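# Fetch loaded cart into yellow bay, close sliding door

## Task

Fetch the utility cart from the neighbouring room and leave it parked in the yellow bay so that each of its four wheels sits fully within the taped outline and none touches the tape. The cart's load has to remain aboard with no part overhanging its edges. Afterwards close the sliding door completely. Slamming the door while opening or closing it is a failure, and so is the robot toppling or being left leaning. Anything held in its final state only by the robot does not count.

## Robot and tools

Robot: a Hello Robot Stretch 3 with one arm. It has a two-wheel differential base (0.33 m long, 0.34 m wide) that cannot strafe, a mast carrying a lift, and a telescoping arm that reaches out to the robot's right side. To move the gripper forward or back you drive the base. Turning in place pivots around the point midway between the drive wheels, 0.05 m behind the front edge; with the arm in and the wrist folded, the swept radius is 0.28 m. An unfolded level wrist reaches beyond that.

Frames: the base frame has its origin on the floor between the drive wheels, x forward, y left, z up. hand_pose is reported in it, at the point where closed fingertips meet. The odometry frame is the base frame at the start; heading is positive to the left, -3.142 to 3.142. Odometry comes from wheel turns, so slip shows up as travel.

Cameras: head_camera and nav_camera on the head (aimed with head_pan_rad and head_tilt_rad), wrist_camera on the gripper. Each successful execute_actions result ends with one image per camera.

Tool execute_actions, argument actions: a list run in order (empty list = just report). Each action may hold robot, steps (integer 1 to 450 control steps, 30 per second, default 1) and until. steps alone just waits. If any action is invalid or out of range, the whole call is rejected and current motions carry on.

robot may be a single command, a list of up to 8 commands executed one after another (items may also be {"pause_s": s}, s at most 15), or {"stop": true}, which brakes everything and clears the queue. A command can contain:
- base: exactly one of translate_m (metres, a relative drive from where the base is when that command begins, forward positive, magnitude at most 1) or rotate_rad (radians, relative turn in place, counter-clockwise/left positive, magnitude at most 3.2).
- joints: absolute targets by name; unnamed joints keep their previous goals. lift_m 0 to 1.1 (arm height); arm_m 0 to 0.52 (extension); wrist_yaw_rad -1.345 to 4.42 (0 along the arm, positive toward the front, 3.0 folded over the base); wrist_pitch_rad -1.57 to 0.451 (negative tips fingers down); wrist_roll_rad -2.911 to 2.911; gripper_m -0.089 to 0.179 (wider is higher; actual fingertip gap is smaller than this number); head_pan_rad -3.953 to 1.73 (positive left, -1.57 looks along the arm); head_tilt_rad -1.53 to 0.419 (negative down).
- contact_limits: {"arm_m": effort percent 1 to 100}, the motor effort at which that arm motion halts; lower is gentler. Lasts until arm_m's next command.
Base and joint motions in one command start together and keep running across later calls and while you think. A fresh command overrides at once and discards the remainder of an older queue. Queued commands advance only when the previous one ended done (or off_target for base and gripper); other endings drop the rest.

until ends an action early once all its conditions hold. {"robot": {"status": "ended"}} waits until nothing is moving and no queue runs; use steps 450 with it. Other fields take comparisons such as [">", 0.3] or a status word or ["!=", "moving"], e.g. base_status, lift_m, lift_m_goal, lift_m_status, refusals, queue, queue_left. {"any": {"status": "ended"}} fires when any one motion or the queue finishes.

Fast driving (0.30 m/s, 1.9 rad/s) needs the arm stowed: lift_m under 0.30, arm_m under 0.03, wrist_yaw_rad over 2.54; otherwise 0.10 m/s and 0.63 rad/s. Fold or unfold the wrist only with lift_m 0.32 to 0.95, wrist_pitch_rad -0.4, roll near 0; once folded the lift may go down to 0.25. If wrist_yaw_rad is below -0.4, keep pitch at -0.5 or lower.

Gripping: command gripper_m below the object's width; to let go, open at least 0.02 past where contact began. Neither the reading nor done proves a grasp.

Tool zoom_image: camera (head_camera, nav_camera or wrist_camera) and region [x0, y0, x1, y1] in pixels of that camera's latest image, origin top-left, at most 504 by 504.

Tool finished_scene: scene = current scene number. Call only after every motion has ended and the result is stable; irreversible.

Result lines: base_status shows progress as (moved of goal); joint_goals and joint_status per joint; statuses are moving, done, off_target (resting away from goal, may still push), contact_stop (arm or lift pushed firmly and went slack), time_out, stopped, not_commanded, torque_fault (wrist servo off about 10 s, goals refused). measured_speeds per key per second. refusals, queue (idle/running/done/dropped/stopped) and queue_left. Lines starting refused:, dropped: or replaced: explain problems, counting from 0. robot.on_its_own appears when the robot altered a goal, a joint is slack or off, a resting motor shows unusual effort, or base_tilt departs 3 degrees or more from its start. lidar_m: 12 distances in 30-degree sectors counter-clockwise from straight ahead, in a plane 0.17 m up, '-' = nothing. wrist_depth_mm and head_depth_mm: 7 by 7 median depths. motor_effort in percent with peak in brackets; positive wheel effort drives forward.

Cautions: pushing an immovable thing with the gripper higher than about 0.45 m, repeating a push after contact_stop, driving while holding or hooking something fixed, or snagging furniture (especially reversing) can tip the robot. If tilted, reverse the last move in small steps, free the gripper, and lower lift_m toward 0.2. Move the sliding door gently so it is never slammed, keep the cart's load secure, avoid drops and hard hits, and make sure nothing depends on the robot holding it at the end.

Each tool is called after ">>>" as a command line: name --argument value for each argument, lists and objects as JSON in quotes; but a table of rows of numbers goes row by row, as --pt "numbers of a row", without its own name.

## Session

>>> execute_actions --actions '[]'

Scene clock: 0.00 s.
robot.base_odometry: x=+0.000 y=+0.000 heading=+0.000 (m, m, rad; robot's odometry frame)
robot.turned_by_wheels: +0.000 (rad since the last result)
robot.turned_by_imu: +0.000 (rad since the last result)
robot.base_tilt: forward=-0.1 right=-1.7 (deg)
robot.lidar_m: 1.37 2.29 1.47 1.30 1.31 1.51 1.46 1.45 0.82 0.70 0.70 0.81
robot.head_depth_mm: 1215 1193 1173 1166 1145 1133 1117 / 1480 1446 1434 1416 1398 1369 1344 / 1791 1860 1826 1785 1761 1708 1697 / 1988 2305 2320 2387 2371 2341 2127 / 2020 2267 2253 2312 2302 2309 2226 / 2026 2207 2202 2225 2214 2242 2177 / 2028 2128 2133 2133 2204 2176 2140
robot.base_status: not_commanded
robot.joint_positions: lift_m=+0.594 arm_m=-0.002 wrist_yaw_rad=+2.885 wrist_pitch_rad=-0.372 wrist_roll_rad=-0.006 gripper_m=+0.037 head_pan_rad=+0.014 head_tilt_rad=-0.016
robot.joint_goals: lift_m=+0.594 arm_m=-0.002 wrist_yaw_rad=+2.885 wrist_pitch_rad=-0.372 wrist_roll_rad=-0.006 gripper_m=+0.037 head_pan_rad=+0.014 head_tilt_rad=-0.016
robot.joint_status: lift_m=not_commanded arm_m=not_commanded wrist_yaw_rad=not_commanded wrist_pitch_rad=not_commanded wrist_roll_rad=not_commanded gripper_m=not_commanded head_pan_rad=not_commanded head_tilt_rad=not_commanded
robot.measured_speeds: translate_m=+0.000 rotate_rad=+0.000 lift_m=+0.000 arm_m=+0.000 wrist_yaw_rad=+0.000 wrist_pitch_rad=+0.000 wrist_roll_rad=+0.000 head_pan_rad=+0.000 head_tilt_rad=+0.000
robot: refusals=0 queue=idle queue_left=0
robot.motor_effort: left_wheel=+0 right_wheel=+0 lift_m=+26 arm_m=-1 wrist_yaw_rad=+0 wrist_pitch_rad=+4 wrist_roll_rad=+0 gripper_m=+0 head_pan_rad=+0 head_tilt_rad=+2 (%)
robot.hand_pose: x=+0.0371 y=+0.0793 z=+0.6167 quat_wxyz=(+0.219, +0.704, +0.042, +0.675) (m; robot's base frame)
robot.wrist_depth_mm: - - - - - - - / - - - - - - - / - - - - - - - / - - - - - - - / - - - - - - - / 898 977 - 977 994 - - / 797 - 807 828 836 888 886
pictures: head_camera (sideways: a quarter turn clockwise sets it upright), nav_camera (sideways: a quarter turn counterclockwise sets it upright), wrist_camera
Images, in order (width x height): head_camera 896x504, nav_camera 672x504, wrist_camera 644x364.

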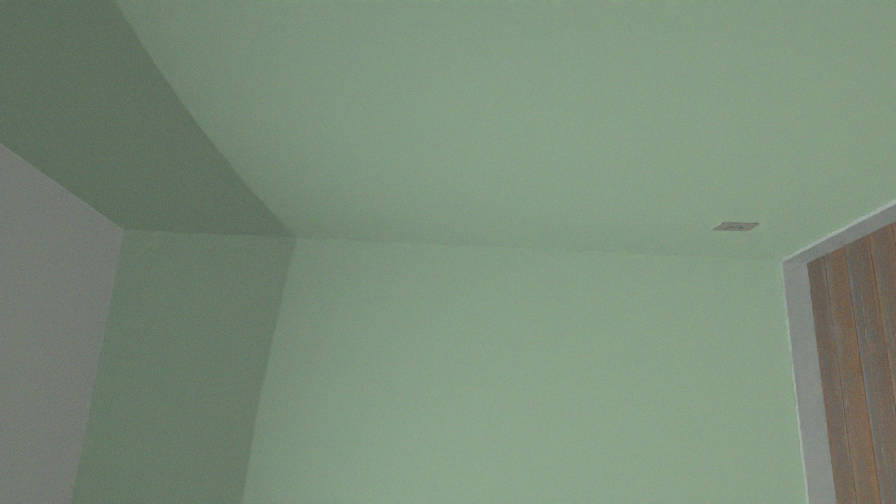

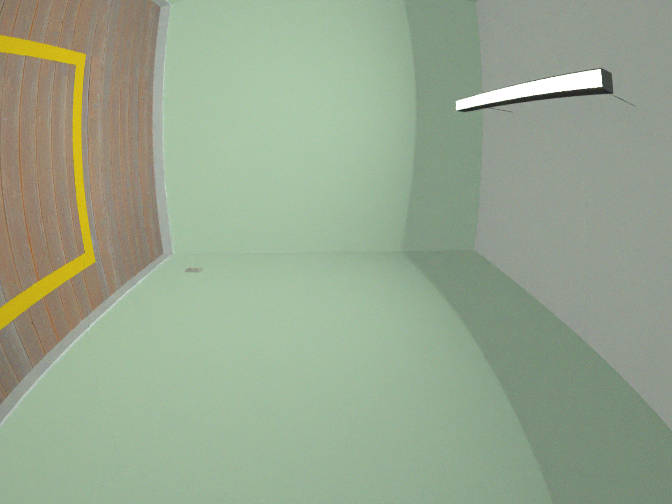

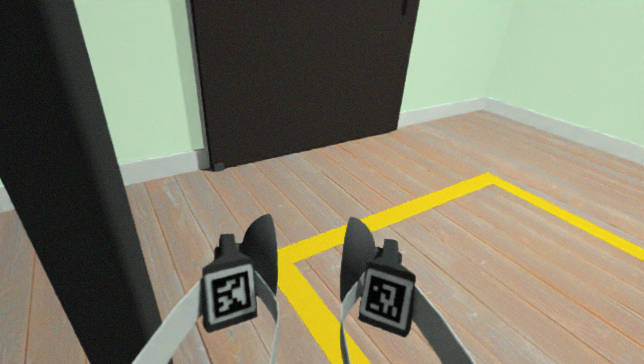

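Look around.

>>> execute_actions --actions '[{"robot":{"joints":{"head_pan_rad":-1.57,"head_tilt_rad":-0.5}},"steps":90,"until":{"robot":{"status":"ended"}}}]'

>>> execute_actions --actions '[{"robot":{"joints":{"head_pan_rad":-3.0,"head_tilt_rad":-0.5}},"steps":90,"until":{"robot":{"status":"ended"}}}]'

>>> execute_actions --actions '[{"robot":{"joints":{"head_pan_rad":1.5,"head_tilt_rad":-0.5}},"steps":120,"until":{"robot":{"status":"ended"}}}]'

Scene clock: 1.57 s.
robot.base_odometry: x=+0.000 y=+0.000 heading=+0.000 (m, m, rad; robot's odometry frame)
robot.turned_by_wheels: +0.000 (rad since the last result)
robot.turned_by_imu: +0.000 (rad since the last result)
robot.base_tilt: forward=-0.1 right=-1.7 (deg)
robot.lidar_m: 1.37 2.28 1.47 1.30 1.31 1.50 1.46 1.46 0.82 0.70 0.70 0.81
robot.head_depth_mm: 650 707 785 877 997 1154 1296 / 630 689 757 848 956 1099 1246 / 614 666 733 818 920 1044 1214 / 596 650 711 789 886 1001 1161 / 582 631 691 763 848 959 1105 / 567 613 671 735 822 920 1055 / 554 598 650 713 793 890 1007
robot.base_status: not_commanded
robot.joint_positions: lift_m=+0.594 arm_m=-0.002 wrist_yaw_rad=+2.885 wrist_pitch_rad=-0.372 wrist_roll_rad=-0.006 gripper_m=+0.037 head_pan_rad=-1.563 head_tilt_rad=-0.494
robot.joint_goals: lift_m=+0.594 arm_m=-0.002 wrist_yaw_rad=+2.885 wrist_pitch_rad=-0.372 wrist_roll_rad=-0.006 gripper_m=+0.037 head_pan_rad=-1.570 head_tilt_rad=-0.500
robot.joint_status: lift_m=not_commanded arm_m=not_commanded wrist_yaw_rad=not_commanded wrist_pitch_rad=not_commanded wrist_roll_rad=not_commanded gripper_m=not_commanded head_pan_rad=done head_tilt_rad=done
robot.measured_speeds: translate_m=+0.000 rotate_rad=+0.000 lift_m=+0.000 arm_m=+0.000 wrist_yaw_rad=+0.000 wrist_pitch_rad=+0.000 wrist_roll_rad=+0.000 head_pan_rad=+0.000 head_tilt_rad=+0.000
robot: refusals=0 queue=done queue_left=0
robot.motor_effort: left_wheel=-1(1) right_wheel=+0(0) lift_m=+26(26) arm_m=-1(1) wrist_yaw_rad=+0(0) wrist_pitch_rad=+4(4) wrist_roll_rad=+0(0) gripper_m=+0(0) head_pan_rad=-5(47) head_tilt_rad=-3(34) (%)
robot.hand_pose: x=+0.0371 y=+0.0793 z=+0.6167 quat_wxyz=(+0.219, +0.704, +0.042, +0.675) (m; robot's base frame)
robot.wrist_depth_mm: - - - - - - - / - - - - - - - / - - - - - - - / - - - - - - - / - - - - - - - / 915 943 - - 958 - - / 794 - 790 821 833 876 911
pictures: head_camera (sideways: a quarter turn clockwise sets it upright), nav_camera (sideways: a quarter turn counterclockwise sets it upright), wrist_camera
Images, in order (width x height): head_camera 896x504, nav_camera 672x504, wrist_camera 644x364.

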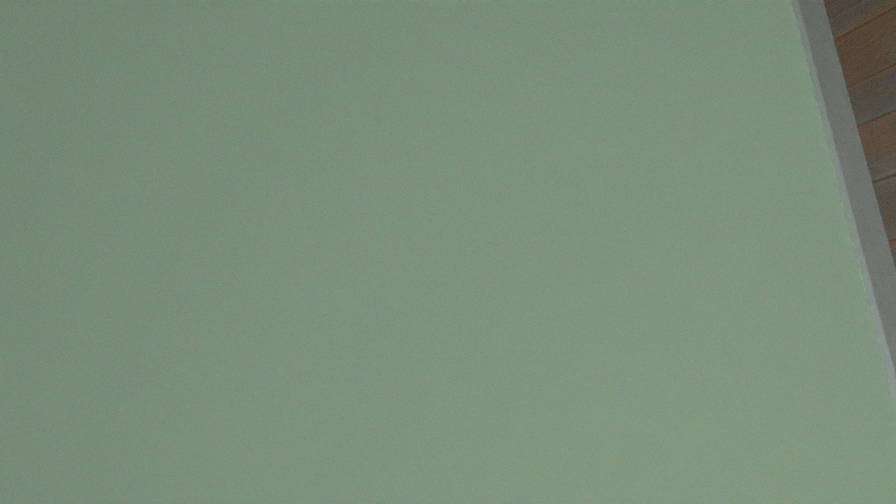

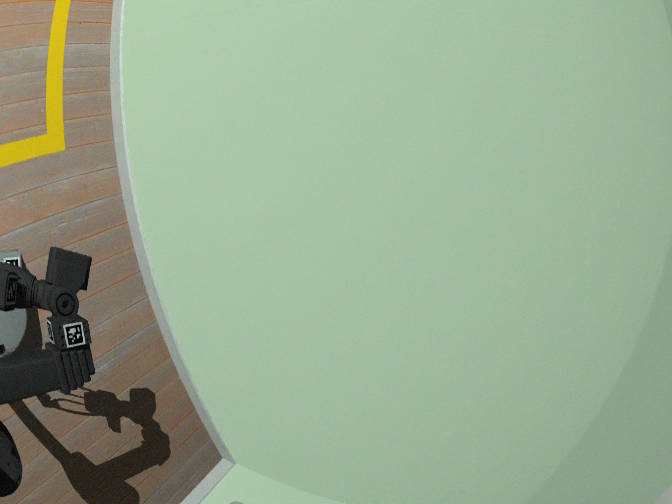

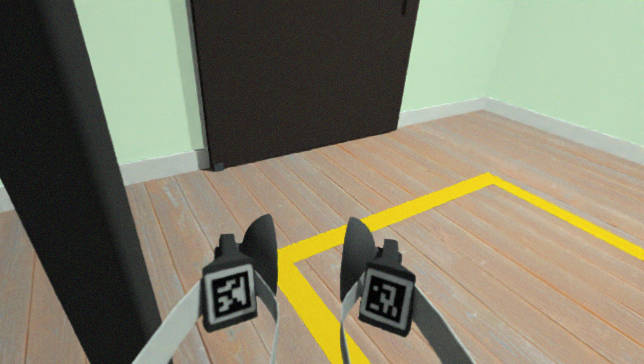

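Scene clock: 2.87 s.
robot.base_odometry: x=+0.000 y=+0.000 heading=+0.000 (m, m, rad; robot's odometry frame)
robot.turned_by_wheels: +0.000 (rad since the last result)
robot.turned_by_imu: +0.000 (rad since the last result)
robot.base_tilt: forward=+0.0 right=-1.7 (deg)
robot.lidar_m: 1.37 2.28 1.47 1.30 1.31 1.50 1.46 1.46 0.82 0.70 0.70 0.81
robot.head_depth_mm: 1294 1406 1546 1733 1909 1626 1333 / 1286 1390 1526 1696 1897 1610 1342 / 1268 1364 1511 1674 1857 1605 1331 / 1248 1363 1492 1646 1798 1606 1324 / 1232 1344 1470 1614 1804 1592 1327 / 1219 1320 1446 1592 1785 1576 1316 / 1208 1309 1431 1568 1747 1567 1306
robot.base_status: not_commanded
robot.joint_positions: lift_m=+0.594 arm_m=-0.002 wrist_yaw_rad=+2.885 wrist_pitch_rad=-0.372 wrist_roll_rad=-0.006 gripper_m=+0.037 head_pan_rad=-2.993 head_tilt_rad=-0.494
robot.joint_goals: lift_m=+0.594 arm_m=-0.002 wrist_yaw_rad=+2.885 wrist_pitch_rad=-0.372 wrist_roll_rad=-0.006 gripper_m=+0.037 head_pan_rad=-3.000 head_tilt_rad=-0.500
robot.joint_status: lift_m=not_commanded arm_m=not_commanded wrist_yaw_rad=not_commanded wrist_pitch_rad=not_commanded wrist_roll_rad=not_commanded gripper_m=not_commanded head_pan_rad=done head_tilt_rad=done
robot.measured_speeds: translate_m=+0.000 rotate_rad=+0.000 lift_m=+0.000 arm_m=+0.000 wrist_yaw_rad=+0.000 wrist_pitch_rad=+0.000 wrist_roll_rad=+0.000 head_pan_rad=+0.000 head_tilt_rad=+0.000
robot: refusals=0 queue=done queue_left=0
robot.motor_effort: left_wheel=+0(1) right_wheel=+0(0) lift_m=+26(26) arm_m=-1(1) wrist_yaw_rad=+0(0) wrist_pitch_rad=+4(4) wrist_roll_rad=+0(0) gripper_m=+0(1) head_pan_rad=-5(46) head_tilt_rad=-3(1) (%)
robot.hand_pose: x=+0.0371 y=+0.0793 z=+0.6167 quat_wxyz=(+0.219, +0.704, +0.042, +0.675) (m; robot's base frame)
robot.wrist_depth_mm: - - - - - - - / - - - - - - - / - - - - - - - / - - - - - - - / - - - - - - - / 911 942 - 977 986 - - / 768 - 812 820 814 885 879
pictures: head_camera (sideways: a quarter turn clockwise sets it upright), nav_camera (sideways: a quarter turn counterclockwise sets it upright), wrist_camera
Images, in order (width x height): head_camera 896x504, nav_camera 672x504, wrist_camera 644x364.

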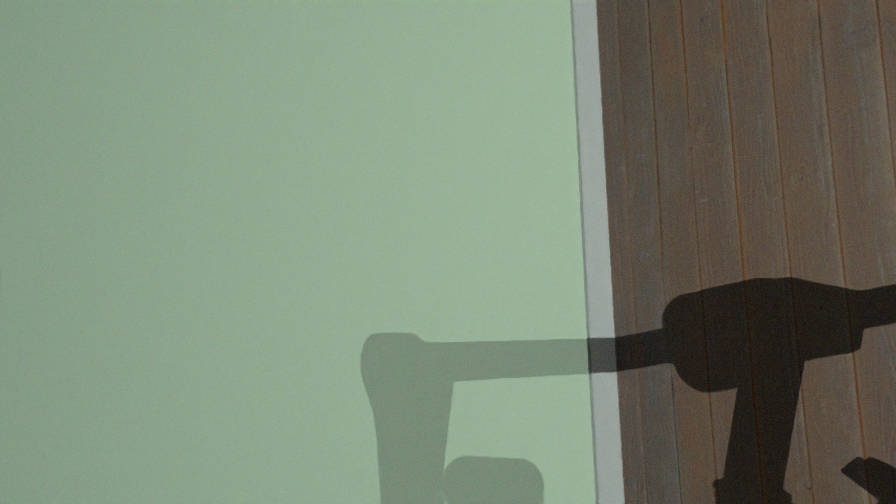

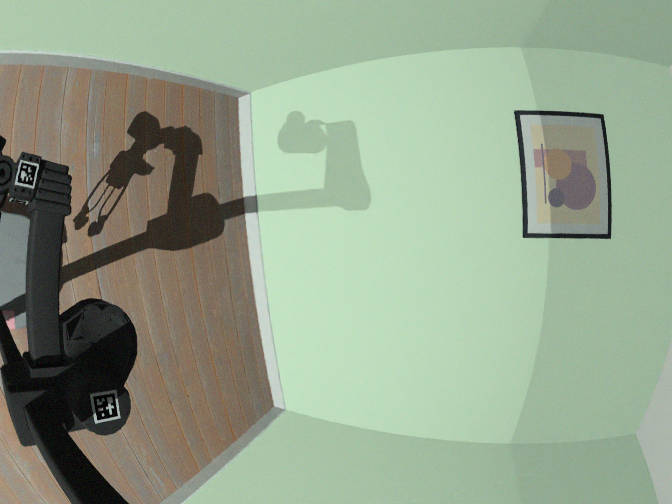

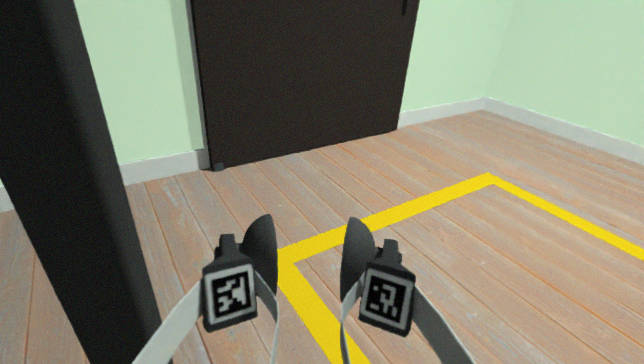

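Scene clock: 5.63 s.
robot.base_odometry: x=+0.000 y=+0.000 heading=+0.000 (m, m, rad; robot's odometry frame)
robot.turned_by_wheels: +0.000 (rad since the last result)
robot.turned_by_imu: +0.000 (rad since the last result)
robot.base_tilt: forward=+0.0 right=-1.7 (deg)
robot.lidar_m: 1.36 2.29 1.47 1.30 1.31 1.50 1.46 1.45 0.82 0.70 0.70 0.81
robot.head_depth_mm: 1266 1397 1547 1737 1913 1631 1342 / 1213 1337 1466 1660 1836 1618 1336 / 1173 1294 1407 1590 1759 1602 1328 / 1123 1225 1360 1522 1695 1597 1324 / 1107 1205 1320 1456 1643 1593 1308 / 1111 1201 1310 1436 1603 1577 1316 / 1074 1152 1255 1374 1526 1566 1306
robot.base_status: not_commanded
robot.joint_positions: lift_m=+0.594 arm_m=-0.002 wrist_yaw_rad=+2.885 wrist_pitch_rad=-0.372 wrist_roll_rad=-0.006 gripper_m=+0.037 head_pan_rad=+1.493 head_tilt_rad=-0.494
robot.joint_goals: lift_m=+0.594 arm_m=-0.002 wrist_yaw_rad=+2.885 wrist_pitch_rad=-0.372 wrist_roll_rad=-0.006 gripper_m=+0.037 head_pan_rad=+1.500 head_tilt_rad=-0.500
robot.joint_status: lift_m=not_commanded arm_m=not_commanded wrist_yaw_rad=not_commanded wrist_pitch_rad=not_commanded wrist_roll_rad=not_commanded gripper_m=not_commanded head_pan_rad=done head_tilt_rad=done
robot.measured_speeds: translate_m=+0.000 rotate_rad=+0.000 lift_m=+0.000 arm_m=+0.000 wrist_yaw_rad=+0.000 wrist_pitch_rad=+0.000 wrist_roll_rad=+0.000 head_pan_rad=+0.000 head_tilt_rad=+0.000
robot: refusals=0 queue=done queue_left=0
robot.motor_effort: left_wheel=+0(2) right_wheel=+0(0) lift_m=+26(26) arm_m=-1(1) wrist_yaw_rad=+0(0) wrist_pitch_rad=+4(4) wrist_roll_rad=+0(0) gripper_m=+0(0) head_pan_rad=+4(46) head_tilt_rad=-4(3) (%)
robot.hand_pose: x=+0.0371 y=+0.0793 z=+0.6167 quat_wxyz=(+0.219, +0.704, +0.042, +0.675) (m; robot's base frame)
robot.wrist_depth_mm: - - - - - - - / - - - - - - - / - - - - - - - / - - - - - - - / - - - - - - - / 918 972 - 949 - - - / 787 - 800 825 828 858 885
pictures: head_camera (sideways: a quarter turn clockwise sets it upright), nav_camera (sideways: a quarter turn counterclockwise sets it upright), wrist_camera
Images, in order (width x height): head_camera 896x504, nav_camera 672x504, wrist_camera 644x364.

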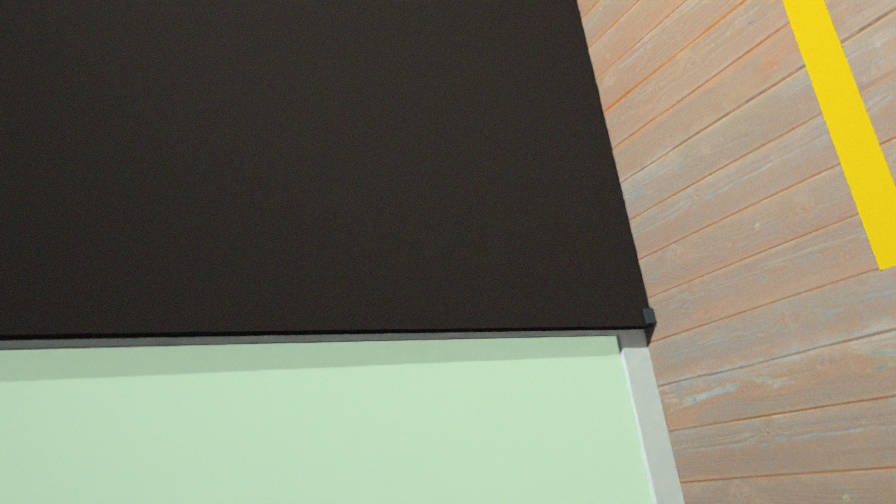

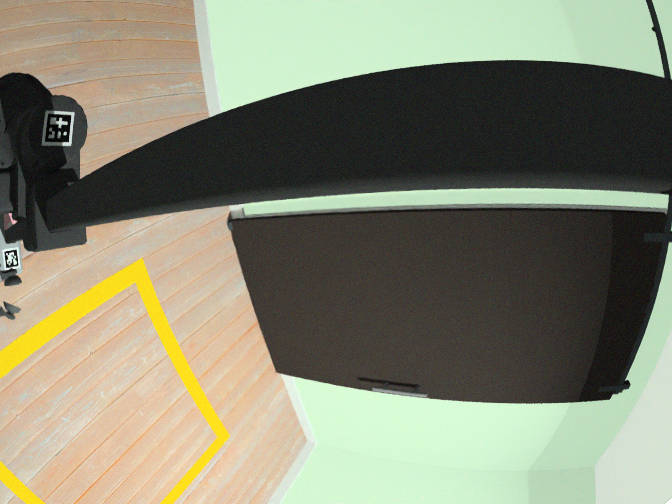

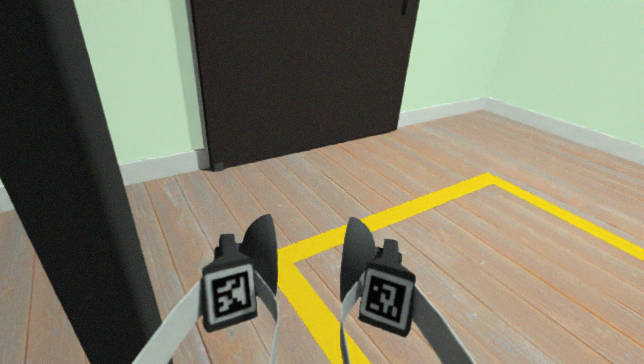

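>>> execute_actions --actions '[{"robot":{"base":{"rotate_rad":0.262},"joints":{"head_pan_rad":0.9,"head_tilt_rad":-0.55}},"steps":120,"until":{"robot":{"status":"ended"}}}]'

Scene clock: 7.27 s.
robot.base_odometry: x=+0.000 y=+0.000 heading=+0.262 (m, m, rad; robot's odometry frame)
robot.turned_by_wheels: +0.262 (rad since the last result)
robot.turned_by_imu: +0.262 (rad since the last result)
robot.base_tilt: forward=-0.1 right=-1.7 (deg)
robot.lidar_m: 2.29 1.81 1.31 1.30 1.36 1.52 1.46 1.02 0.73 0.70 0.73 0.98
robot.head_depth_mm: 1838 2123 2466 2551 1944 1570 1302 / 1679 1915 2149 2384 1918 1556 1294 / 1487 1648 1844 2133 1907 1527 1283 / 1373 1506 1677 1880 1899 1534 1281 / 1271 1384 1543 1703 1826 1524 1287 / 1184 1293 1423 1559 1713 1496 1269 / 1110 1203 1304 1445 1587 1516 1271
robot.base_status: done (rotate_rad +0.2619 of +0.2620)
robot.joint_positions: lift_m=+0.594 arm_m=-0.002 wrist_yaw_rad=+2.885 wrist_pitch_rad=-0.372 wrist_roll_rad=-0.006 gripper_m=+0.037 head_pan_rad=+0.907 head_tilt_rad=-0.543
robot.joint_goals: lift_m=+0.594 arm_m=-0.002 wrist_yaw_rad=+2.885 wrist_pitch_rad=-0.372 wrist_roll_rad=-0.006 gripper_m=+0.037 head_pan_rad=+0.900 head_tilt_rad=-0.550
robot.joint_status: lift_m=not_commanded arm_m=not_commanded wrist_yaw_rad=not_commanded wrist_pitch_rad=not_commanded wrist_roll_rad=not_commanded gripper_m=not_commanded head_pan_rad=done head_tilt_rad=done
robot.measured_speeds: translate_m=+0.000 rotate_rad=+0.000 lift_m=+0.000 arm_m=+0.000 wrist_yaw_rad=+0.000 wrist_pitch_rad=+0.000 wrist_roll_rad=+0.000 head_pan_rad=+0.000 head_tilt_rad=+0.000
robot: refusals=0 queue=done queue_left=0
robot.motor_effort: left_wheel=-3(7) right_wheel=+2(4) lift_m=+26(26) arm_m=-1(1) wrist_yaw_rad=+0(0) wrist_pitch_rad=+4(4) wrist_roll_rad=+0(0) gripper_m=+0(0) head_pan_rad=-4(42) head_tilt_rad=-4(13) (%)
robot.hand_pose: x=+0.0371 y=+0.0793 z=+0.6167 quat_wxyz=(+0.219, +0.704, +0.042, +0.675) (m; robot's base frame)
robot.wrist_depth_mm: - - - - - - - / - - - - - - - / - - - - - - - / - - - - - - - / - - - - - - - / 908 984 - 997 996 998 - / 803 - 806 852 831 878 882
pictures: head_camera (sideways: a quarter turn clockwise sets it upright), nav_camera (sideways: a quarter turn counterclockwise sets it upright), wrist_camera
Images, in order (width x height): head_camera 896x504, nav_camera 672x504, wrist_camera 644x364.

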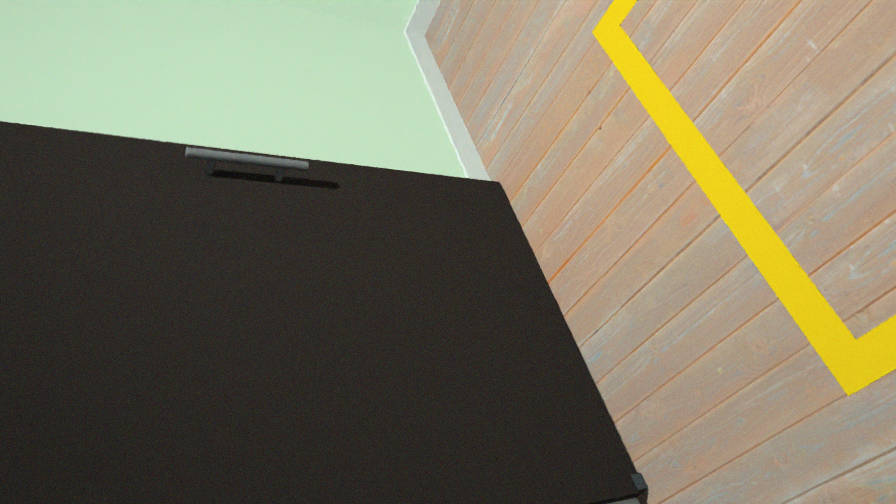

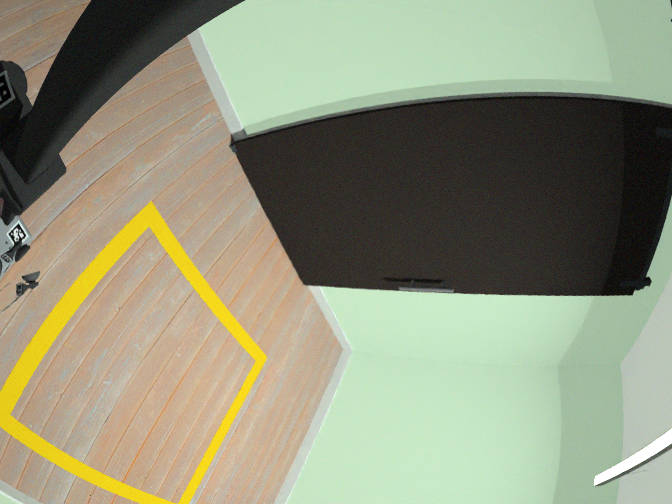

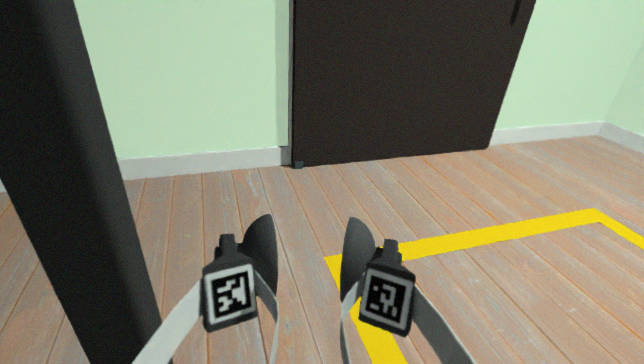

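>>> execute_actions --actions '[{"robot":[{"joints":{"wrist_yaw_rad":3.0,"wrist_pitch_rad":-0.4}},{"base":{"rotate_rad":0.4636},"joints":{"lift_m":0.27}},{"base":{"translate_m":1.0}},{"base":{"translate_m":0.453}},{"base":{"rotate_rad":2.678},"joints":{"lift_m":0.8,"head_pan_rad":-1.4,"head_tilt_rad":-0.5}},{"joints":{"wrist_yaw_rad":0,"gripper_m":0.15}},{"joints":{"wrist_pitch_rad":0}}],"steps":450,"until":{"robot":{"status":"ended"}}},{"steps":450,"until":{"robot":{"status":"ended"}}}]'

Scene clock: 29.83 s.
robot.base_odometry: x=+1.087 y=+0.964 heading=-2.880 (m, m, rad; robot's odometry frame)
robot.turned_by_wheels: +3.141 (rad since the last result)
robot.turned_by_imu: +3.146 (rad since the last result)
robot.base_tilt: forward=+0.0 right=-1.7 (deg)
robot.lidar_m: 2.55 1.91 1.39 1.33 1.37 1.03 0.98 0.98 0.71 0.63 0.65 0.89
robot.head_depth_mm: 492 536 607 699 778 862 999 / 501 542 591 654 736 875 986 / 508 550 604 652 725 843 922 / 514 562 614 679 764 880 999 / 524 573 628 694 785 885 1031 / 534 582 642 712 796 918 1061 / 543 593 651 725 821 939 1097
robot.base_status: done (rotate_rad +2.6779 of +2.6780)
robot.joint_positions: lift_m=+0.800 arm_m=-0.002 wrist_yaw_rad=+0.003 wrist_pitch_rad=-0.023 wrist_roll_rad=-0.006 gripper_m=+0.150 head_pan_rad=-1.393 head_tilt_rad=-0.507
robot.joint_goals: lift_m=+0.800 arm_m=-0.002 wrist_yaw_rad=+0.000 wrist_pitch_rad=+0.000 wrist_roll_rad=-0.006 gripper_m=+0.150 head_pan_rad=-1.400 head_tilt_rad=-0.500
robot.joint_status: lift_m=done arm_m=not_commanded wrist_yaw_rad=done wrist_pitch_rad=done wrist_roll_rad=not_commanded gripper_m=done head_pan_rad=done head_tilt_rad=done
robot.measured_speeds: translate_m=+0.000 rotate_rad=+0.000 lift_m=+0.000 arm_m=+0.000 wrist_yaw_rad=+0.000 wrist_pitch_rad=+0.000 wrist_roll_rad=+0.000 head_pan_rad=+0.000 head_tilt_rad=+0.000
robot: refusals=0 queue=done queue_left=0
robot.motor_effort: left_wheel=-3(11) right_wheel=+1(7) lift_m=+30(32) arm_m=-1(1) wrist_yaw_rad=-3(4) wrist_pitch_rad=+7(8) wrist_roll_rad=+0(0) gripper_m=+0(83) head_pan_rad=-5(48) head_tilt_rad=+4(9) (%)
robot.hand_pose: x=-0.0206 y=-0.3987 z=+0.9085 quat_wxyz=(+0.709, +0.010, -0.705, -0.007) (m; robot's base frame)
robot.wrist_depth_mm: 345 356 361 363 432 425 442 / 360 358 371 375 440 454 455 / 365 373 374 387 448 463 471 / 380 382 390 402 462 475 478 / 388 395 407 407 476 488 499 / 395 407 410 416 489 - 517 / 413 419 427 441 508 523 534
pictures: head_camera (sideways: a quarter turn clockwise sets it upright), nav_camera (sideways: a quarter turn counterclockwise sets it upright), wrist_camera
Images, in order (width x height): head_camera 896x504, nav_camera 672x504, wrist_camera 644x364.

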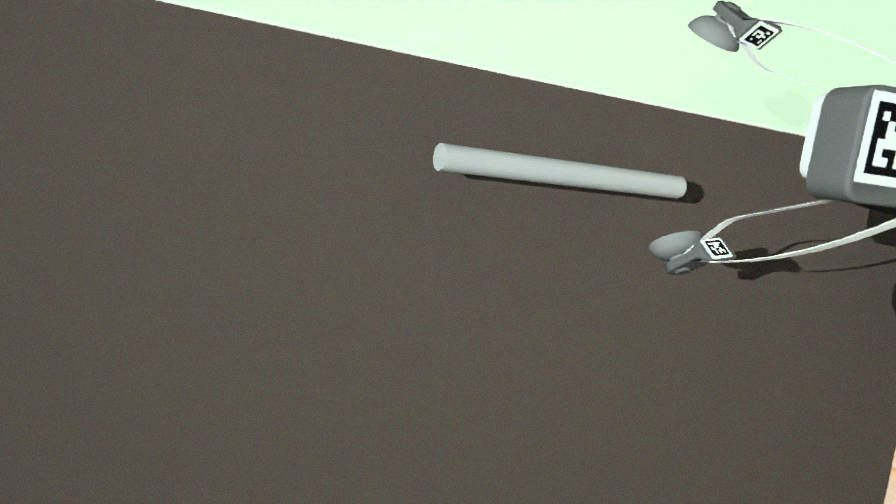

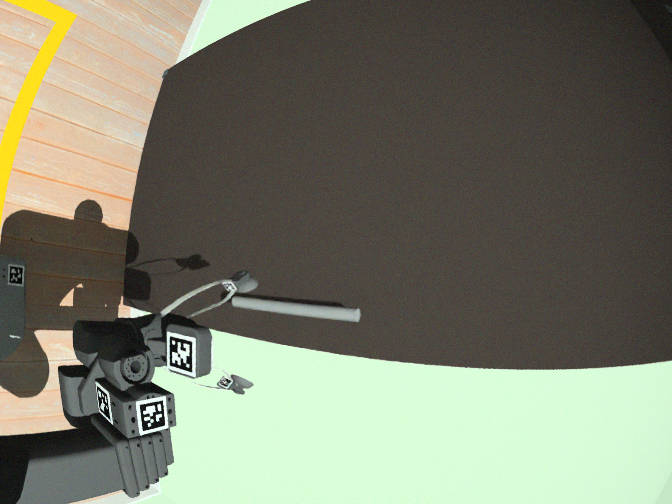

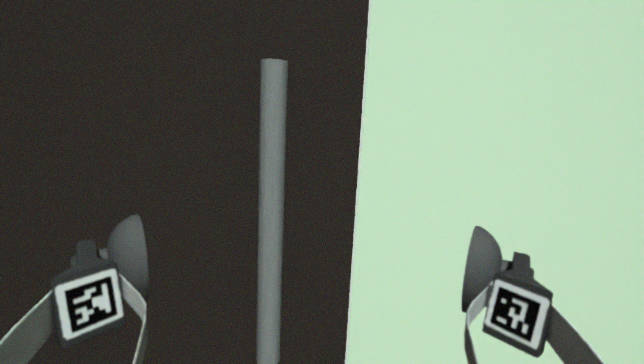

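>>> execute_actions --actions '[{"robot":[{"base":{"translate_m":0.03},"joints":{"gripper_m":0.1}},{"joints":{"arm_m":0.17},"contact_limits":{"arm_m":25}}],"steps":200,"until":{"robot":{"status":"ended"}}}]'

Scene clock: 33.50 s.
robot.base_odometry: x=+1.058 y=+0.956 heading=-2.880 (m, m, rad; robot's odometry frame)
robot.turned_by_wheels: +0.000 (rad since the last result)
robot.turned_by_imu: +0.000 (rad since the last result)
robot.base_tilt: forward=+0.0 right=-1.7 (deg)
robot.lidar_m: 2.56 1.91 1.38 1.33 1.38 1.06 1.01 0.98 0.71 0.63 0.65 0.89
robot.head_depth_mm: 494 533 583 661 775 - - / 502 542 592 638 709 - 1078 / 507 551 604 668 740 850 997 / 516 561 615 681 762 864 996 / 526 572 628 697 783 886 1025 / 533 580 640 715 801 915 1066 / 543 592 651 728 822 941 1098
robot.base_status: done (translate_m +0.0300 of +0.0300)
robot.joint_positions: lift_m=+0.800 arm_m=+0.170 wrist_yaw_rad=+0.002 wrist_pitch_rad=-0.022 wrist_roll_rad=-0.006 gripper_m=+0.100 head_pan_rad=-1.393 head_tilt_rad=-0.507
robot.joint_goals: lift_m=+0.800 arm_m=+0.170 wrist_yaw_rad=+0.000 wrist_pitch_rad=+0.000 wrist_roll_rad=-0.006 gripper_m=+0.100 head_pan_rad=-1.400 head_tilt_rad=-0.500
robot.joint_status: lift_m=done arm_m=done wrist_yaw_rad=done wrist_pitch_rad=done wrist_roll_rad=not_commanded gripper_m=done head_pan_rad=done head_tilt_rad=done
robot.measured_speeds: translate_m=+0.000 rotate_rad=+0.000 lift_m=+0.000 arm_m=+0.000 wrist_yaw_rad=+0.000 wrist_pitch_rad=+0.000 wrist_roll_rad=+0.000 head_pan_rad=+0.000 head_tilt_rad=+0.000
robot: refusals=0 queue=done queue_left=0
robot.motor_effort: left_wheel=-3(4) right_wheel=+2(5) lift_m=+30(30) arm_m=+3(4) wrist_yaw_rad=-2(3) wrist_pitch_rad=+6(7) wrist_roll_rad=+0(0) gripper_m=+0(80) head_pan_rad=-5(4) head_tilt_rad=+4(4) (%)
robot.contact_limits: arm_m 25 (drawing in: default 33, maximum 53; extending or still: default 43, maximum 72)
robot.hand_pose: x=-0.0209 y=-0.5704 z=+0.9088 quat_wxyz=(+0.709, +0.009, -0.705, -0.007) (m; robot's base frame)
robot.wrist_depth_mm: 192 194 197 139 205 265 271 / 196 201 203 143 211 271 274 / 202 205 209 146 214 279 284 / 208 210 216 150 223 286 294 / 213 215 221 155 229 295 302 / 220 222 227 159 234 302 310 / 225 232 234 168 245 321 322
pictures: head_camera (sideways: a quarter turn clockwise sets it upright), nav_camera (sideways: a quarter turn counterclockwise sets it upright), wrist_camera
Images, in order (width x height): head_camera 896x504, nav_camera 672x504, wrist_camera 644x364.

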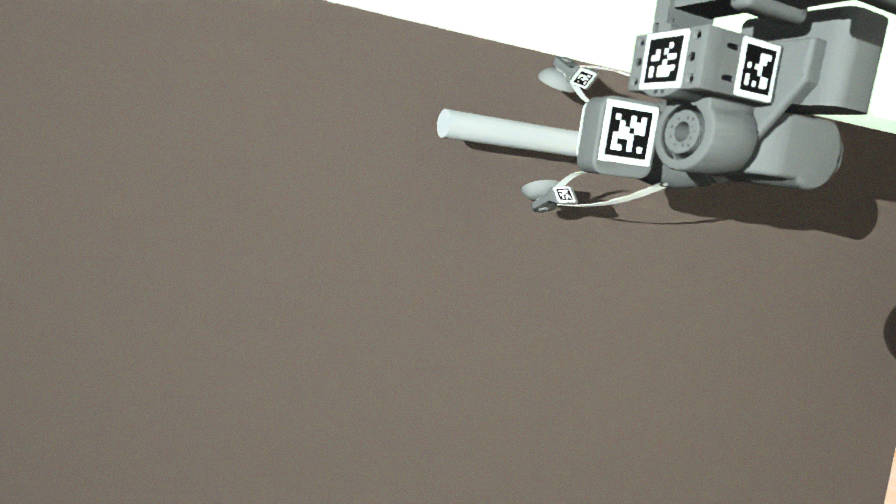

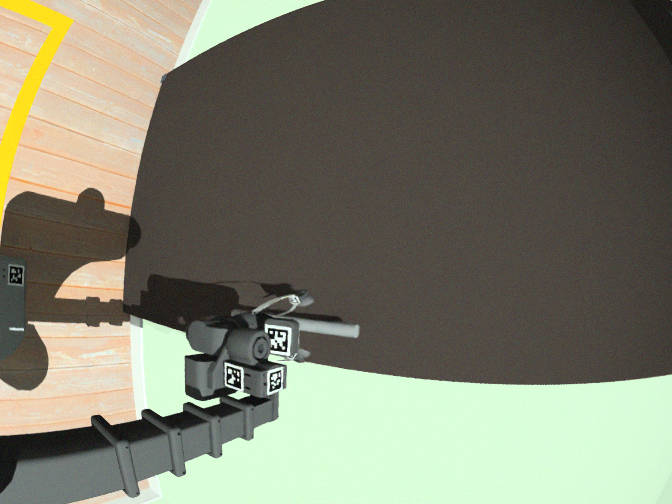

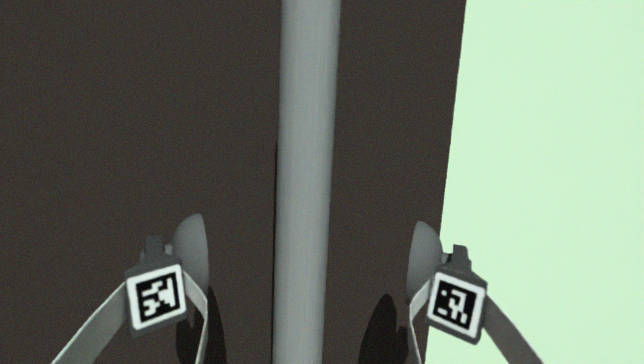

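>>> execute_actions --actions '[{"robot":{"base":{"translate_m":0.25}},"steps":200,"until":{"robot":{"status":"ended"}}}]'

Scene clock: 37.73 s.
robot.base_odometry: x=+0.817 y=+0.892 heading=-2.880 (m, m, rad; robot's odometry frame)
robot.turned_by_wheels: +0.000 (rad since the last result)
robot.turned_by_imu: -0.021 (rad since the last result)
robot.base_tilt: forward=-0.1 right=-1.6 (deg)
robot.lidar_m: 2.36 1.96 1.40 1.33 1.38 1.32 1.26 1.00 0.65 0.62 0.64 0.86
robot.head_depth_mm: 490 529 578 623 681 - - / 496 538 586 646 704 - - / 504 545 598 659 740 840 990 / 510 554 607 674 752 855 987 / 517 562 618 686 768 876 1008 / 526 572 630 698 785 898 1045 / 532 582 641 715 804 919 1070
robot.base_status: done (translate_m +0.2500 of +0.2500)
robot.joint_positions: lift_m=+0.800 arm_m=+0.170 wrist_yaw_rad=-0.166 wrist_pitch_rad=-0.021 wrist_roll_rad=-0.006 gripper_m=+0.100 head_pan_rad=-1.393 head_tilt_rad=-0.507
robot.joint_goals: lift_m=+0.800 arm_m=+0.170 wrist_yaw_rad=-0.151 wrist_pitch_rad=+0.000 wrist_roll_rad=-0.006 gripper_m=+0.100 head_pan_rad=-1.400 head_tilt_rad=-0.500
robot.joint_status: lift_m=done arm_m=done wrist_yaw_rad=done wrist_pitch_rad=done wrist_roll_rad=not_commanded gripper_m=done head_pan_rad=done head_tilt_rad=done
robot.measured_speeds: translate_m=+0.000 rotate_rad=+0.000 lift_m=+0.000 arm_m=+0.000 wrist_yaw_rad=+0.000 wrist_pitch_rad=+0.000 wrist_roll_rad=+0.000 head_pan_rad=+0.000 head_tilt_rad=+0.000
robot: refusals=0 queue=done queue_left=0
robot.on_its_own: wrist_yaw_rad is held at -0.151, not at your +0.000, by its stall guard, which is not easing now; wrist_yaw_rad is at rest, and its effort (+14) is outside its rest range (-12 to +12)
robot.motor_effort: left_wheel=-5(19) right_wheel=+5(26) lift_m=+30(30) arm_m=+3(3) wrist_yaw_rad=+14(73) wrist_pitch_rad=+6(7) wrist_roll_rad=+0(0) gripper_m=-4(16) head_pan_rad=-4(4) head_tilt_rad=+3(4) (%)
robot.contact_limits: arm_m 25 (drawing in: default 33, maximum 53; extending or still: default 43, maximum 72)
robot.hand_pose: x=-0.0637 y=-0.5669 z=+0.9090 quat_wxyz=(+0.706, -0.051, -0.703, -0.067) (m; robot's base frame)
robot.wrist_depth_mm: 172 181 191 205 212 306 310 / 177 185 198 212 158 310 336 / 181 190 200 214 162 318 351 / 185 194 209 223 168 329 359 / 191 201 215 231 169 345 369 / 195 201 225 238 173 351 391 / 199 215 229 244 183 369 401
pictures: head_camera (sideways: a quarter turn clockwise sets it upright), nav_camera (sideways: a quarter turn counterclockwise sets it upright), wrist_camera
Images, in order (width x height): head_camera 896x504, nav_camera 672x504, wrist_camera 644x364.

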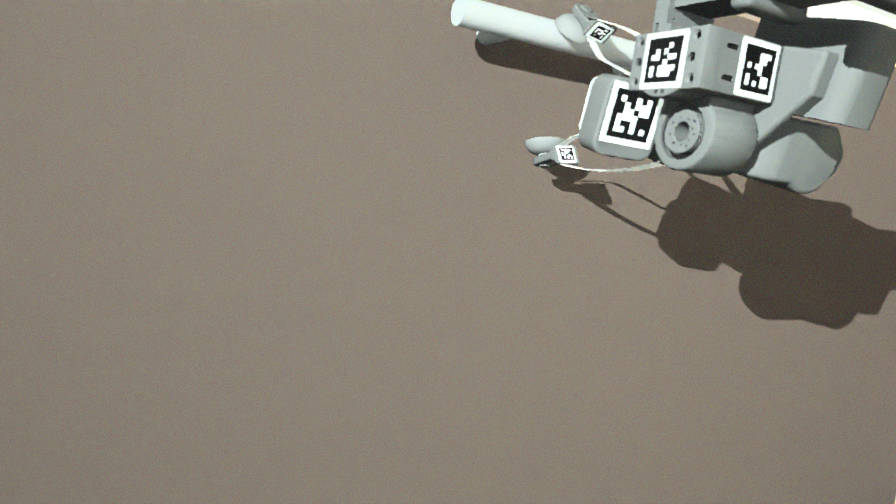

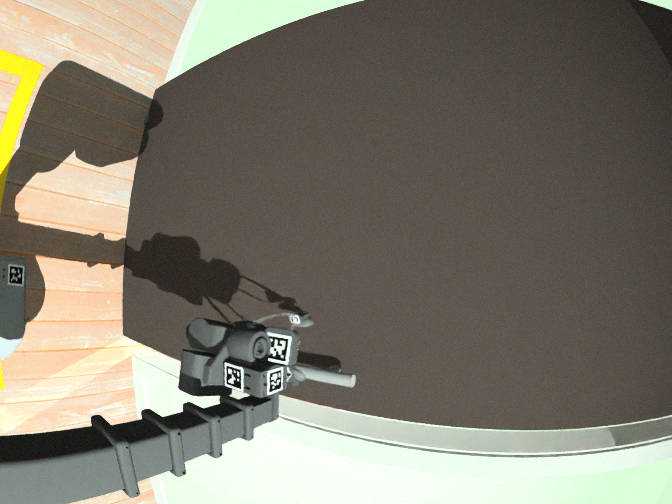

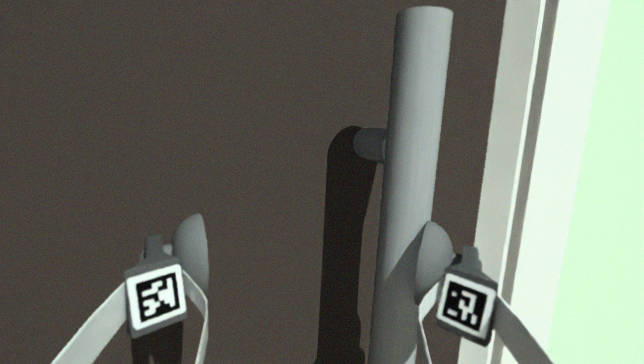

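>>> execute_actions --actions '[{"robot":[{"joints":{"arm_m":0.18,"wrist_yaw_rad":-0.1,"gripper_m":0.0}},{"base":{"translate_m":0.2}}],"steps":250,"until":{"robot":{"status":"ended"}}}]'

Scene clock: 39.97 s.
robot.base_odometry: x=+0.817 y=+0.892 heading=-2.880 (m, m, rad; robot's odometry frame)
robot.turned_by_wheels: +0.000 (rad since the last result)
robot.turned_by_imu: -0.060 (rad since the last result)
robot.base_tilt: forward=-0.1 right=-1.7 (deg)
robot.lidar_m: 1.97 2.09 1.43 1.34 1.36 1.34 1.25 1.07 0.74 0.62 0.64 0.82
robot.head_depth_mm: 495 537 588 638 730 - 1024 / 498 540 592 649 691 - 1018 / 503 546 598 661 737 840 987 / 508 552 605 670 749 849 985 / 511 555 610 674 761 862 999 / 517 564 615 685 770 876 1016 / 520 566 624 694 777 886 1035
robot.base_status: done (translate_m +0.2500 of +0.2500)
robot.joint_positions: lift_m=+0.800 arm_m=+0.179 wrist_yaw_rad=-0.186 wrist_pitch_rad=-0.024 wrist_roll_rad=-0.006 gripper_m=+0.000 head_pan_rad=-1.393 head_tilt_rad=-0.507
robot.joint_goals: lift_m=+0.800 arm_m=+0.180 wrist_yaw_rad=-0.176 wrist_pitch_rad=+0.000 wrist_roll_rad=-0.006 gripper_m=+0.000 head_pan_rad=-1.400 head_tilt_rad=-0.500
robot.joint_status: lift_m=done arm_m=done wrist_yaw_rad=off_target wrist_pitch_rad=done wrist_roll_rad=not_commanded gripper_m=done head_pan_rad=done head_tilt_rad=done
robot.measured_speeds: translate_m=+0.000 rotate_rad=+0.000 lift_m=+0.000 arm_m=+0.000 wrist_yaw_rad=+0.000 wrist_pitch_rad=+0.000 wrist_roll_rad=+0.000 head_pan_rad=+0.000 head_tilt_rad=+0.000
robot: refusals=0 queue=dropped queue_left=0
robot.on_its_own: wrist_yaw_rad is held at -0.176, not at your -0.100, by its stall guard, which is not easing now
robot.motor_effort: left_wheel=-2(15) right_wheel=+1(16) lift_m=+30(30) arm_m=+10(16) wrist_yaw_rad=+9(69) wrist_pitch_rad=+7(7) wrist_roll_rad=+0(0) gripper_m=-12(93) head_pan_rad=-4(5) head_tilt_rad=+3(3) (%)
robot.hand_pose: x=-0.0686 y=-0.5755 z=+0.9083 quat_wxyz=(+0.706, -0.057, -0.702, -0.074) (m; robot's base frame)
robot.wrist_depth_mm: 163 173 190 141 224 309 356 / 169 180 194 144 231 319 370 / 173 182 199 148 238 327 386 / 177 187 205 152 335 338 404 / 182 194 208 155 344 352 426 / 185 200 211 158 353 388 443 / 192 203 228 171 351 401 468
pictures: head_camera (sideways: a quarter turn clockwise sets it upright), nav_camera (sideways: a quarter turn counterclockwise sets it upright), wrist_camera
dropped: robot: command 0 of its queue: wrist_yaw_rad: off_target
Images, in order (width x height): head_camera 896x504, nav_camera 672x504, wrist_camera 644x364.

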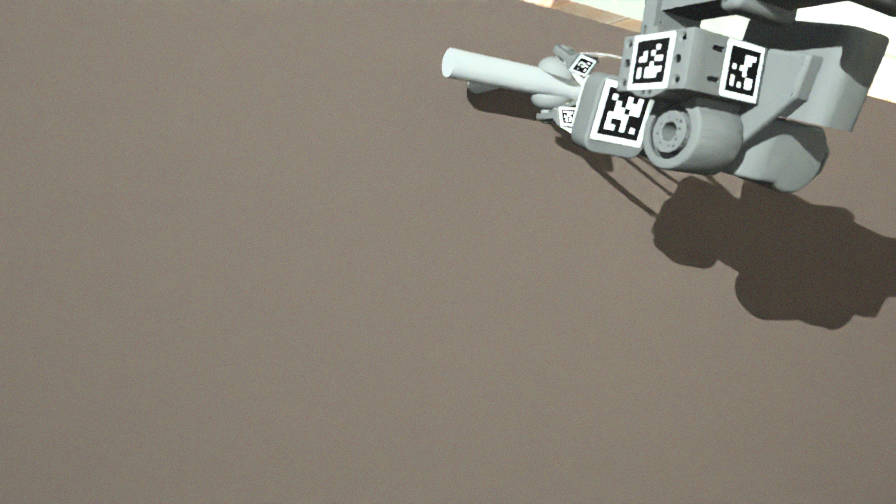

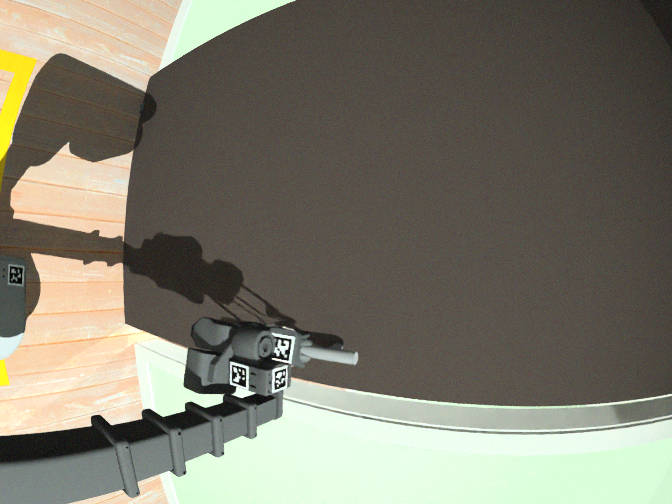

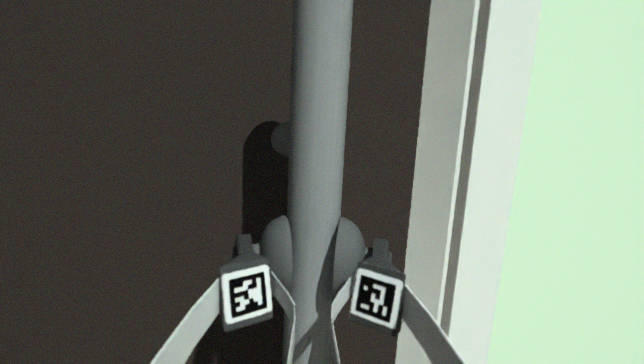

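>>> execute_actions --actions '[{"robot":[{"joints":{"gripper_m":0.1}},{"joints":{"arm_m":0.0,"wrist_yaw_rad":-0.18}},{"base":{"rotate_rad":0.07},"joints":{"wrist_yaw_rad":1.25,"gripper_m":0.0}},{"base":{"translate_m":-0.45},"joints":{"lift_m":0.4,"head_pan_rad":-1.2,"head_tilt_rad":-0.9}},{"joints":{"arm_m":0.40}}],"steps":450,"until":{"robot":{"status":"ended"}}}]'

Scene clock: 55.50 s.
robot.base_odometry: x=+1.242 y=+1.038 heading=-2.810 (m, m, rad; robot's odometry frame)
robot.turned_by_wheels: +0.070 (rad since the last result)
robot.turned_by_imu: +0.070 (rad since the last result)
robot.base_tilt: forward=-0.1 right=-1.7 (deg)
robot.lidar_m: 2.45 1.92 1.38 1.32 1.17 0.84 0.80 0.83 0.72 0.68 0.67 0.88
robot.head_depth_mm: 582 662 769 912 1164 1259 1135 / 594 677 805 960 1283 1270 1136 / 2004 2152 1806 1011 1325 1260 1132 / 610 728 893 1546 1384 1256 1126 / 610 699 826 1067 1356 1257 1123 / 625 743 901 1150 1390 1247 1114 / 665 785 965 1242 1401 1244 1112
robot.base_status: done (translate_m -0.4500 of -0.4500)
robot.joint_positions: lift_m=+0.400 arm_m=+0.398 wrist_yaw_rad=+1.248 wrist_pitch_rad=-0.021 wrist_roll_rad=-0.006 gripper_m=+0.000 head_pan_rad=-1.207 head_tilt_rad=-0.889
robot.joint_goals: lift_m=+0.400 arm_m=+0.400 wrist_yaw_rad=+1.250 wrist_pitch_rad=+0.000 wrist_roll_rad=-0.006 gripper_m=+0.000 head_pan_rad=-1.200 head_tilt_rad=-0.900
robot.joint_status: lift_m=done arm_m=moving wrist_yaw_rad=done wrist_pitch_rad=done wrist_roll_rad=not_commanded gripper_m=done head_pan_rad=done head_tilt_rad=done
robot.measured_speeds: translate_m=+0.000 rotate_rad=+0.000 lift_m=+0.000 arm_m=+0.025 wrist_yaw_rad=+0.000 wrist_pitch_rad=+0.000 wrist_roll_rad=+0.000 head_pan_rad=+0.000 head_tilt_rad=+0.000
robot: refusals=0 queue=running queue_left=0
robot.motor_effort: left_wheel=-3(8) right_wheel=+2(4) lift_m=+21(29) arm_m=+3(12) wrist_yaw_rad=+2(7) wrist_pitch_rad=+6(7) wrist_roll_rad=+0(0) gripper_m=-3(77) head_pan_rad=+4(25) head_tilt_rad=-5(30) (%)
robot.hand_pose: x=+0.2211 y=-0.6241 z=+0.5094 quat_wxyz=(+0.580, +0.418, -0.567, +0.408) (m; robot's base frame)
robot.wrist_depth_mm: - - 378 175 - - 90 / - - 390 180 - - 90 / - - 403 184 - - 90 / - - 414 189 - - 91 / - - 431 196 - - 91 / - - 928 - - 118 92 / 878 900 363 211 937 118 92
pictures: head_camera (sideways: a quarter turn clockwise sets it upright), nav_camera (sideways: a quarter turn counterclockwise sets it upright), wrist_camera
Images, in order (width x height): head_camera 896x504, nav_camera 672x504, wrist_camera 644x364.

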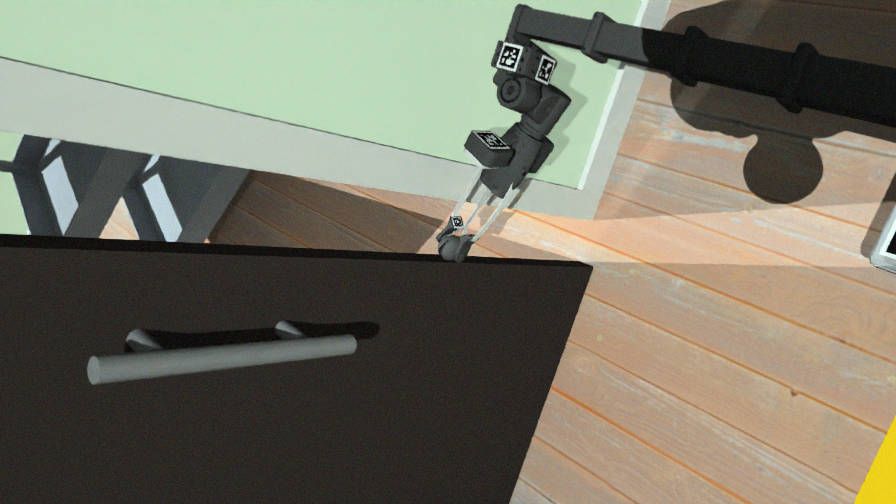

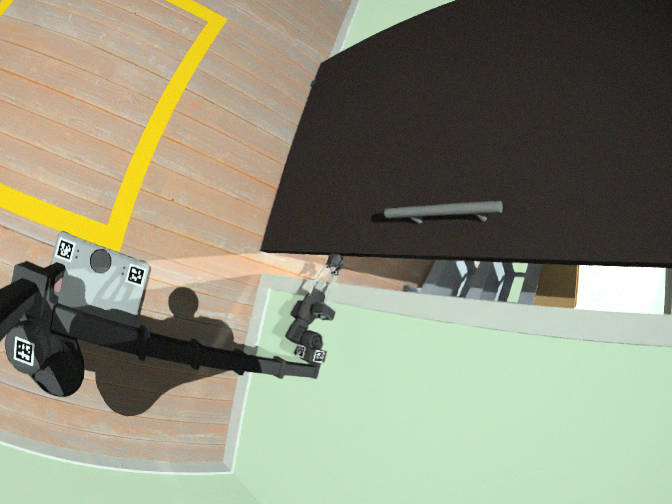

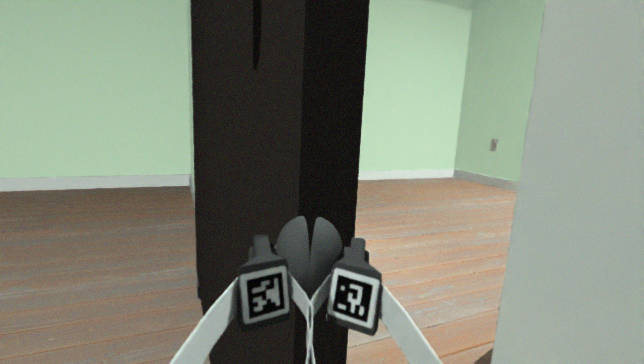

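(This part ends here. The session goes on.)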